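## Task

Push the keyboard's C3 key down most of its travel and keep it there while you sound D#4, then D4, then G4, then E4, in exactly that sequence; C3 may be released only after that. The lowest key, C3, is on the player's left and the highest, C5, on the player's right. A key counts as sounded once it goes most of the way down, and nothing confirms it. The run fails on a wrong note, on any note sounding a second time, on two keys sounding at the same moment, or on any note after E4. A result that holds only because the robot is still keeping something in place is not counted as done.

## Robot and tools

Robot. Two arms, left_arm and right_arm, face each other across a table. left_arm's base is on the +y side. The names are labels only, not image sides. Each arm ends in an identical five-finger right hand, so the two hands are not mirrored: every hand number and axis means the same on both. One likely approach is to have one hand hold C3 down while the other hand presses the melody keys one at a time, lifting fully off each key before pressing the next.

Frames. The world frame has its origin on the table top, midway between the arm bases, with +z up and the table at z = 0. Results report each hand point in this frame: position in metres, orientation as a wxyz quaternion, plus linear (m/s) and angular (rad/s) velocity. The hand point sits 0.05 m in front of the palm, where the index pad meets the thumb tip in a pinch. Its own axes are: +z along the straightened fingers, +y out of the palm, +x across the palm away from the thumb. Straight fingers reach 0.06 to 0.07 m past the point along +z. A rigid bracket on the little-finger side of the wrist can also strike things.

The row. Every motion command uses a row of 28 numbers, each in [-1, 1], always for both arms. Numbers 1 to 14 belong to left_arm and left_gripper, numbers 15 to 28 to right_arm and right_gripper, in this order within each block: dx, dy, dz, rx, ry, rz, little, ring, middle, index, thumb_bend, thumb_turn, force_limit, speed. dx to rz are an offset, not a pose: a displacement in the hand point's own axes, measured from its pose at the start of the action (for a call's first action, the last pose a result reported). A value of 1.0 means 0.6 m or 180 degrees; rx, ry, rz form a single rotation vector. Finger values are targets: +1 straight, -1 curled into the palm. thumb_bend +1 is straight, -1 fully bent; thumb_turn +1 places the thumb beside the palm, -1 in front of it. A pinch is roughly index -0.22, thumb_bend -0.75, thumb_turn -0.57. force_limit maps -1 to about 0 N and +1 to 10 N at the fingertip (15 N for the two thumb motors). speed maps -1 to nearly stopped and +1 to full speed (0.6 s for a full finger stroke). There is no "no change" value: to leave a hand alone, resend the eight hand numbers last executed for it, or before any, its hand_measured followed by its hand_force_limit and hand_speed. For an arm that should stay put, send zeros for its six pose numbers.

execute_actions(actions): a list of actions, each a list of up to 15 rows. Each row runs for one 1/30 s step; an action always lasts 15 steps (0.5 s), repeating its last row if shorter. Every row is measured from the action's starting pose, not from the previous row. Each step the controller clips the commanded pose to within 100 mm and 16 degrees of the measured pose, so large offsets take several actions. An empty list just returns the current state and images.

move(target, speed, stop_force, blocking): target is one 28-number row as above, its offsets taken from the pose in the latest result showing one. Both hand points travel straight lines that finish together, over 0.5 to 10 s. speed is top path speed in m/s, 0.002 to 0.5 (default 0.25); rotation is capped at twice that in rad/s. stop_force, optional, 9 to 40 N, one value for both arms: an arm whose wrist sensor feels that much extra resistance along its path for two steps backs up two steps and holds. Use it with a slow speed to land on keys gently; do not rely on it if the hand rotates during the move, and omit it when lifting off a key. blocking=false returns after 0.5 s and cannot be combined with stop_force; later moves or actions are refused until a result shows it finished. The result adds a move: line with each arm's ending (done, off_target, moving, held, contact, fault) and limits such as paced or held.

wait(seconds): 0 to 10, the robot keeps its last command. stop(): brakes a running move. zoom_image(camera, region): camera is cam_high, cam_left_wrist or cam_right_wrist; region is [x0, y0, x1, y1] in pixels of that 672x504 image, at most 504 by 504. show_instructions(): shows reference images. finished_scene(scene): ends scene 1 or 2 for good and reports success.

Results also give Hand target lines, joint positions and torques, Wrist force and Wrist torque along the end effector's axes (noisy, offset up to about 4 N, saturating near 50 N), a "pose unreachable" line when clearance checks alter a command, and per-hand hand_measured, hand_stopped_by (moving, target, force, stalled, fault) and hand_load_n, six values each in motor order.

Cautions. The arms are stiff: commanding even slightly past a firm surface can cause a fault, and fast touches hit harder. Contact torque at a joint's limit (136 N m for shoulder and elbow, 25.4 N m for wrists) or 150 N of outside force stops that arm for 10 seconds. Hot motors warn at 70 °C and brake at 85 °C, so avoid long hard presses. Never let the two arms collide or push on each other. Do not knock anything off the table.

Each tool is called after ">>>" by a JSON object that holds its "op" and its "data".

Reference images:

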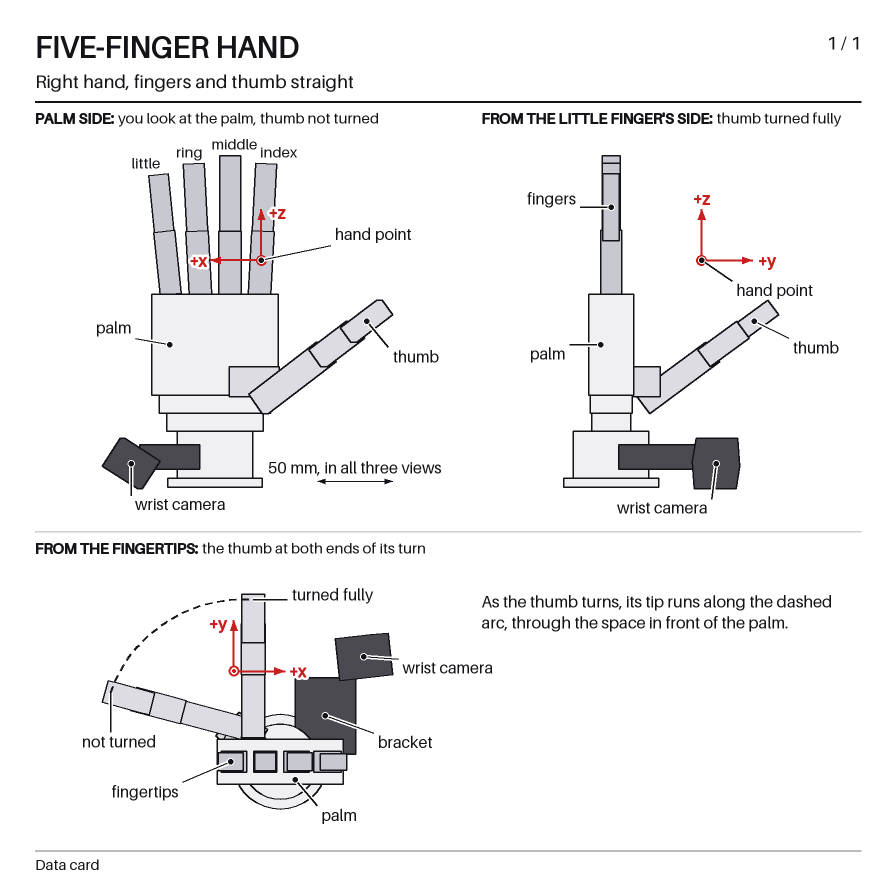

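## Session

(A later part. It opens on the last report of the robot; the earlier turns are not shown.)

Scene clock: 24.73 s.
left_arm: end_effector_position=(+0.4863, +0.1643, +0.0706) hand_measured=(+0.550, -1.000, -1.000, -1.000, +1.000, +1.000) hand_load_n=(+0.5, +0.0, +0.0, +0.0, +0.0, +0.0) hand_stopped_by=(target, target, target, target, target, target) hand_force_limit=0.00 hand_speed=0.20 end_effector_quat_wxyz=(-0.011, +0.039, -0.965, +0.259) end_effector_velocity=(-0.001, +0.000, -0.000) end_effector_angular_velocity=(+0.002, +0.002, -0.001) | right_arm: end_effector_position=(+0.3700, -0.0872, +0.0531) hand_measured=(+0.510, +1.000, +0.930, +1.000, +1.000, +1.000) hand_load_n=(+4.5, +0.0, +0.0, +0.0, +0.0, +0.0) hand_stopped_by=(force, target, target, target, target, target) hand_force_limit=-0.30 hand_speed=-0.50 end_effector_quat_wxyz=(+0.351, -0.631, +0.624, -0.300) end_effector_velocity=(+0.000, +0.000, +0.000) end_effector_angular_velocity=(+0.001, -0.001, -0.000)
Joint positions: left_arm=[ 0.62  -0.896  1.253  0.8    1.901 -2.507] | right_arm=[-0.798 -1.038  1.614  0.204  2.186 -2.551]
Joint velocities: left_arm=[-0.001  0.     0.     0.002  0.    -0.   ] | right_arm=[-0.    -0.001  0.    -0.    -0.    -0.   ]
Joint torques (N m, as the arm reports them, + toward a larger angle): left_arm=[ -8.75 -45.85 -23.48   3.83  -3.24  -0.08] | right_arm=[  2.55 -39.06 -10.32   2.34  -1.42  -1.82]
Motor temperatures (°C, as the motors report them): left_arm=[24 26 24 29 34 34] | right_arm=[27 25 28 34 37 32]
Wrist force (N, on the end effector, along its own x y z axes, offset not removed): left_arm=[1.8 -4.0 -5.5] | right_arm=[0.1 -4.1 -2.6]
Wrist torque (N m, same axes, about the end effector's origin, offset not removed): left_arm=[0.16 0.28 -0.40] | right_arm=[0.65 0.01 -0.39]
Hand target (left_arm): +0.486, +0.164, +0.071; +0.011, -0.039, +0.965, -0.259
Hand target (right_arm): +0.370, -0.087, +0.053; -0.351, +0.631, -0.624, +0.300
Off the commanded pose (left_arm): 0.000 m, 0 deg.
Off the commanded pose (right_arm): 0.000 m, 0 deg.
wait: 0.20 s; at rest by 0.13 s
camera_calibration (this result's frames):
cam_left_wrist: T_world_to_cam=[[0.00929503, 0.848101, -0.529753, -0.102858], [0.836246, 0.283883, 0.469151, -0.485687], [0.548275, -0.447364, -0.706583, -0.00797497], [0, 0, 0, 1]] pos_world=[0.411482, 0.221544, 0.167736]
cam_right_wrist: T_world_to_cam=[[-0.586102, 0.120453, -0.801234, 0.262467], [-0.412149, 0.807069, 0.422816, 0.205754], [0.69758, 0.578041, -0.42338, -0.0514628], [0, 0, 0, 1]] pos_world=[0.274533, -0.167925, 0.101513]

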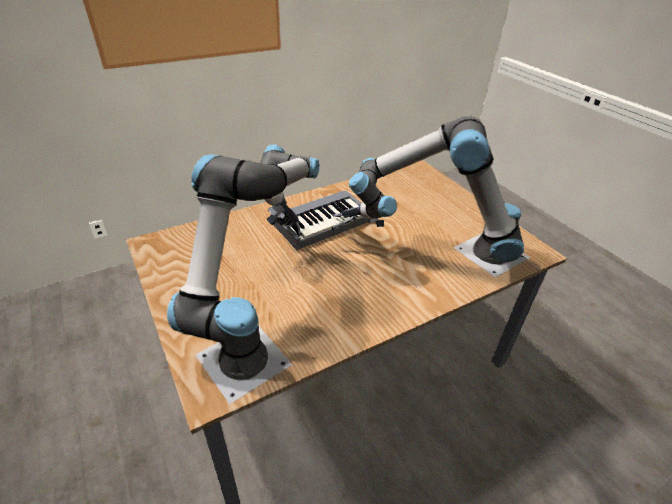

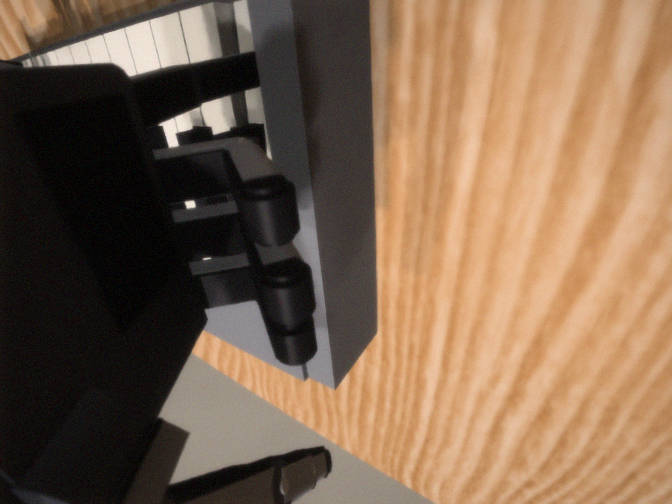

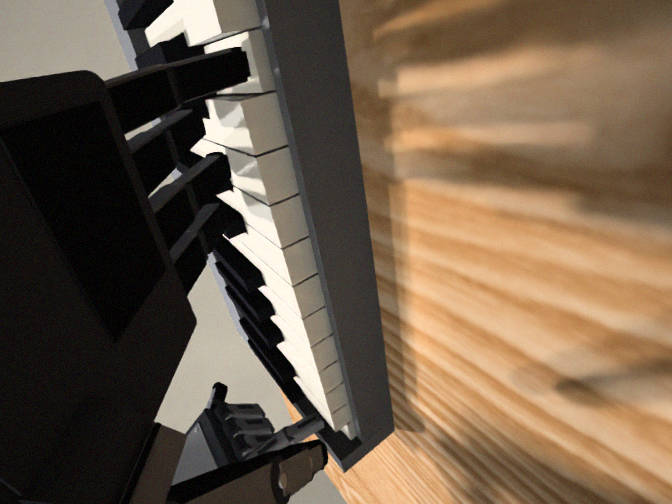

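G4 is fully down. Next I release it and press E4.

>>> {"op": "execute_actions", "data": {"actions": [[[0,0,0,0,0,0,0.55,-1,-1,-1,1,1,0,0.2,0,0,0,0,0,0,1,1,0.93,1,1,1,-0.3,0.3],[0,0,0,0,0,0,0.55,-1,-1,-1,1,1,0,0.2,0,0,0,0,0,0,1,1,0.93,1,1,1,-0.3,0.3],[0,0,0,0,0,0,0.55,-1,-1,-1,1,1,0,0.2,0,0,0,0,0,0,1,1,0.93,1,1,1,-0.3,0.3],[0,0,0,0,0,0,0.55,-1,-1,-1,1,1,0,0.2,0,0,0,0,0,0,1,1,0.55,1,1,1,-0.3,-0.5]]]}}

>>> {"op": "zoom_image", "data": {"camera": "cam_right_wrist", "region": [130, 0, 400, 270]}}

Scene clock: 25.37 s.
left_arm: end_effector_position=(+0.4863, +0.1643, +0.0706) hand_measured=(+0.550, -1.000, -1.000, -1.000, +1.000, +1.000) hand_load_n=(+0.5, +0.0, +0.0, +0.0, +0.0, +0.0) hand_stopped_by=(target, target, target, target, target, target) hand_force_limit=0.00 hand_speed=0.20 end_effector_quat_wxyz=(-0.011, +0.039, -0.965, +0.259) end_effector_velocity=(+0.000, +0.001, +0.000) end_effector_angular_velocity=(-0.000, -0.000, +0.001) | right_arm: end_effector_position=(+0.3700, -0.0872, +0.0531) hand_measured=(+0.886, +1.000, +0.768, +1.000, +1.000, +1.000) hand_load_n=(+0.0, +0.0, +4.5, +0.0, +0.0, +0.0) hand_stopped_by=(moving, target, force, target, target, target) hand_force_limit=-0.30 hand_speed=-0.50 end_effector_quat_wxyz=(+0.351, -0.631, +0.624, -0.300) end_effector_velocity=(-0.000, +0.000, -0.000) end_effector_angular_velocity=(+0.000, +0.000, -0.000)
Joint positions: left_arm=[ 0.62  -0.896  1.253  0.8    1.901 -2.507] | right_arm=[-0.798 -1.038  1.614  0.204  2.186 -2.551]
Joint velocities: left_arm=[ 0.001 -0.001  0.     0.     0.    -0.   ] | right_arm=[ 0.     0.001  0.    -0.001 -0.     0.001]
Joint torques (N m, as the arm reports them, + toward a larger angle): left_arm=[ -8.38 -46.81 -23.27   3.85  -2.68   0.09] | right_arm=[  1.95 -38.71 -12.17   2.24  -1.31  -1.74]
Motor temperatures (°C, as the motors report them): left_arm=[24 26 24 29 34 34] | right_arm=[27 25 28 34 37 32]
Wrist force (N, on the end effector, along its own x y z axes, offset not removed): left_arm=[2.7 -6.6 -7.8] | right_arm=[1.0 -0.9 -0.7]
Wrist torque (N m, same axes, about the end effector's origin, offset not removed): left_arm=[-0.15 0.38 -0.18] | right_arm=[0.91 -0.22 0.03]
Hand target (left_arm): +0.486, +0.164, +0.071; +0.011, -0.039, +0.965, -0.259
Hand target (right_arm): +0.370, -0.087, +0.053; -0.351, +0.631, -0.624, +0.300
Off the commanded pose (left_arm): 0.000 m, 0 deg.
Off the commanded pose (right_arm): 0.000 m, 0 deg.
camera_calibration (this result's frames):
cam_left_wrist: T_world_to_cam=[[0.00929486, 0.848101, -0.529753, -0.102858], [0.836246, 0.283883, 0.469151, -0.485687], [0.548276, -0.447364, -0.706583, -0.00797495], [0, 0, 0, 1]] pos_world=[0.411482, 0.221544, 0.167737]
cam_right_wrist: T_world_to_cam=[[-0.586102, 0.120453, -0.801234, 0.262467], [-0.412149, 0.807069, 0.422816, 0.205754], [0.69758, 0.578041, -0.42338, -0.0514628], [0, 0, 0, 1]] pos_world=[0.274533, -0.167925, 0.101513]

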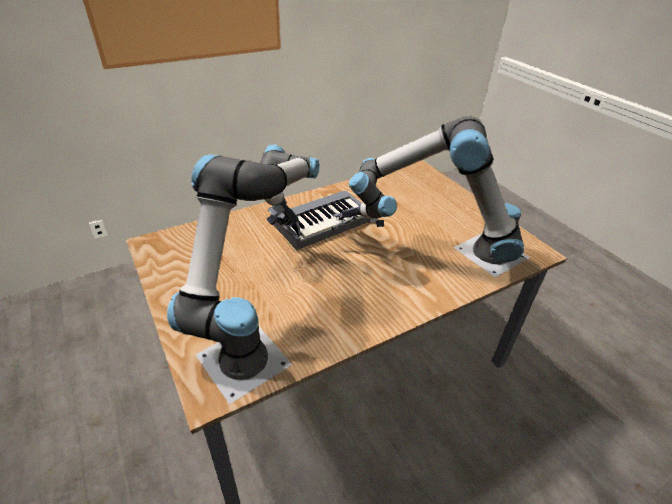

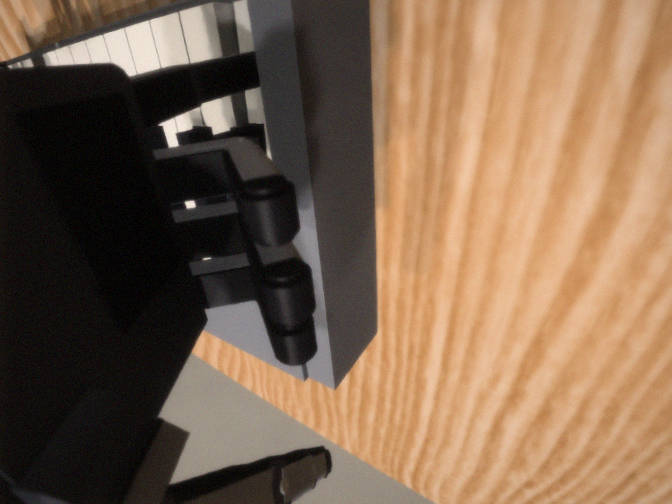

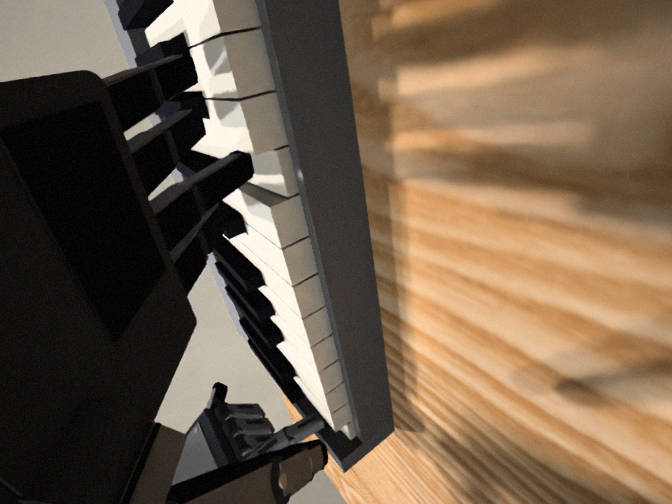

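Region (130, 0, 400, 270) of cam_right_wrist's 672x504 image, scaled by 1.867, with more detail than that image has.

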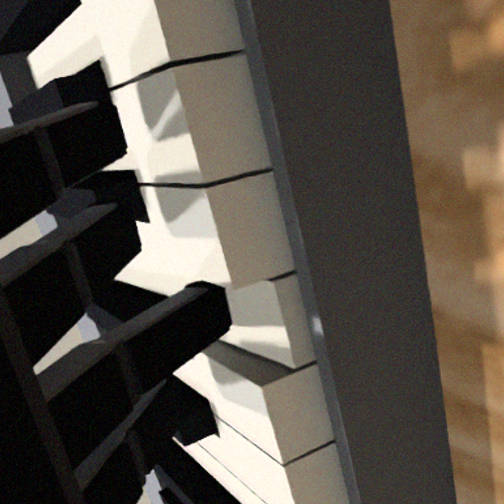

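E4 is down. I'll lift both hands off the keys.

>>> {"op": "move", "data": {"target": [0,-0.025,-0.0433,0,0,0,0.55,-1,-1,-1,1,1,0,0.2,-0.0029,-0.0409,-0.0287,0,0,0,1,1,1,1,1,1,-0.3,0.3], "speed": 0.1}}

>>> {"op": "finished_scene", "data": {"scene": 1}}

Scene clock: 26.33 s.
left_arm: end_effector_position=(+0.4863, +0.1643, +0.1004) hand_measured=(+0.550, -1.000, -1.000, -1.000, +1.000, +1.000) hand_load_n=(+0.0, +0.0, +0.0, +0.0, +0.0, +0.0) hand_stopped_by=(target, target, target, target, target, target) hand_force_limit=0.00 hand_speed=0.20 end_effector_quat_wxyz=(-0.011, +0.039, -0.965, +0.259) end_effector_velocity=(-0.000, -0.001, +0.003) end_effector_angular_velocity=(-0.001, -0.001, -0.001) | right_arm: end_effector_position=(+0.3700, -0.0872, +0.0829) hand_measured=(+1.000, +1.000, +1.000, +1.000, +1.000, +1.000) hand_load_n=(+0.0, +0.0, +0.0, +0.0, +0.0, +0.0) hand_stopped_by=(target, target, target, target, target, target) hand_force_limit=-0.30 hand_speed=0.30 end_effector_quat_wxyz=(+0.351, -0.631, +0.624, -0.300) end_effector_velocity=(-0.000, +0.000, +0.003) end_effector_angular_velocity=(+0.000, +0.000, +0.000)
Joint positions: left_arm=[ 0.62  -0.92   1.213  0.863  1.901 -2.507] | right_arm=[-0.798 -1.074  1.584  0.27   2.186 -2.551]
Joint velocities: left_arm=[-0.001 -0.002 -0.004  0.005  0.    -0.   ] | right_arm=[ 0.001 -0.003 -0.003  0.006  0.     0.001]
Joint torques (N m, as the arm reports them, + toward a larger angle): left_arm=[  3.41 -50.68 -24.94   4.61   0.25   0.29] | right_arm=[ -2.78 -53.89 -28.34   3.53  -0.83   1.62]
Motor temperatures (°C, as the motors report them): left_arm=[24 26 24 29 34 34] | right_arm=[27 25 28 34 37 32]
Wrist force (N, on the end effector, along its own x y z axes, offset not removed): left_arm=[2.9 -2.0 -0.6] | right_arm=[1.3 2.7 -1.0]
Wrist torque (N m, same axes, about the end effector's origin, offset not removed): left_arm=[-0.58 -0.51 0.04] | right_arm=[0.44 -0.22 0.20]
Hand target (left_arm): +0.486, +0.164, +0.101; +0.011, -0.039, +0.965, -0.259
Hand target (right_arm): +0.370, -0.087, +0.083; -0.351, +0.631, -0.624, +0.300
Off the commanded pose (left_arm): 0.000 m, 0 deg.
Off the commanded pose (right_arm): 0.000 m, 0 deg.
move: done
camera_calibration (this result's frames):
cam_left_wrist: T_world_to_cam=[[0.00929836, 0.848112, -0.529735, -0.0870812], [0.836225, 0.283887, 0.469186, -0.499668], [0.548307, -0.44734, -0.706573, 0.0130208], [0, 0, 0, 1]] pos_world=[0.411506, 0.221529, 0.197507]
cam_right_wrist: T_world_to_cam=[[-0.586116, 0.120236, -0.801256, 0.286343], [-0.4123, 0.807051, 0.422703, 0.193202], [0.697478, 0.578111, -0.423452, -0.0387893], [0, 0, 0, 1]] pos_world=[0.274542, -0.167928, 0.131342]

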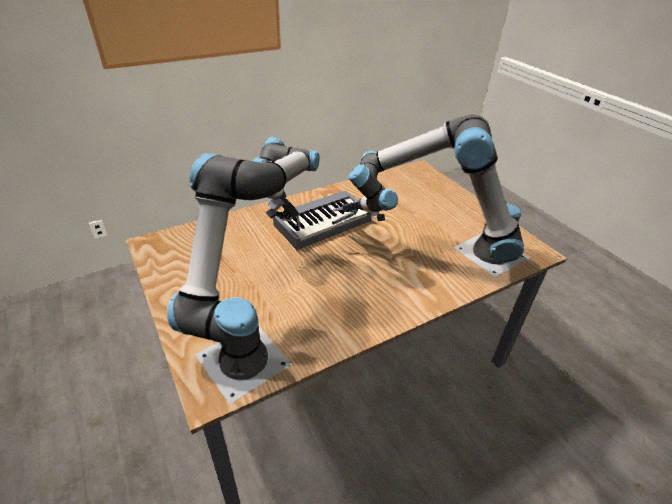

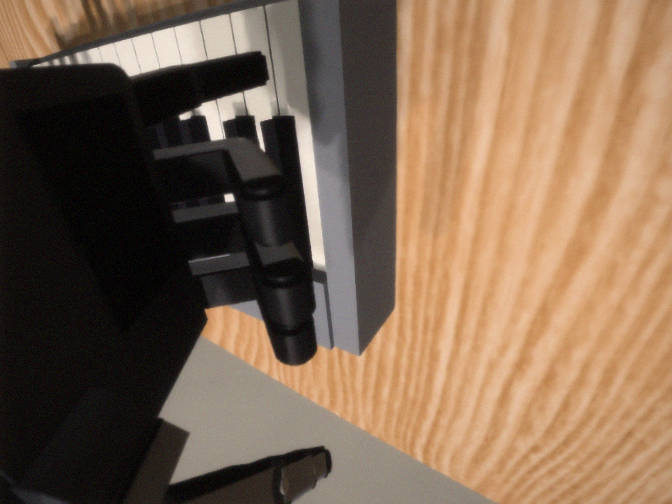

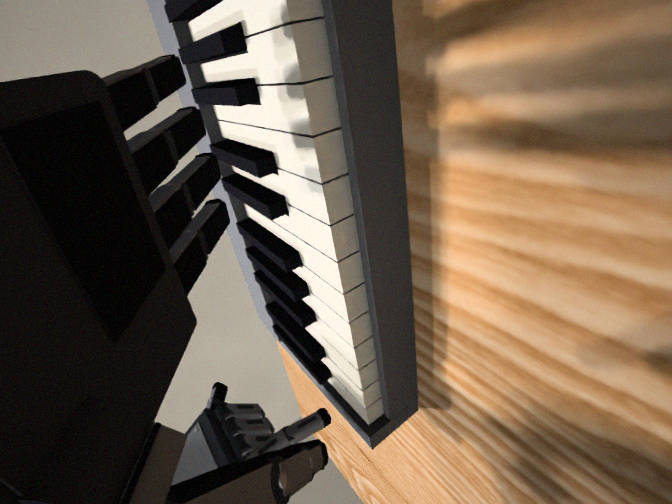

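The scene is finished: the task was done.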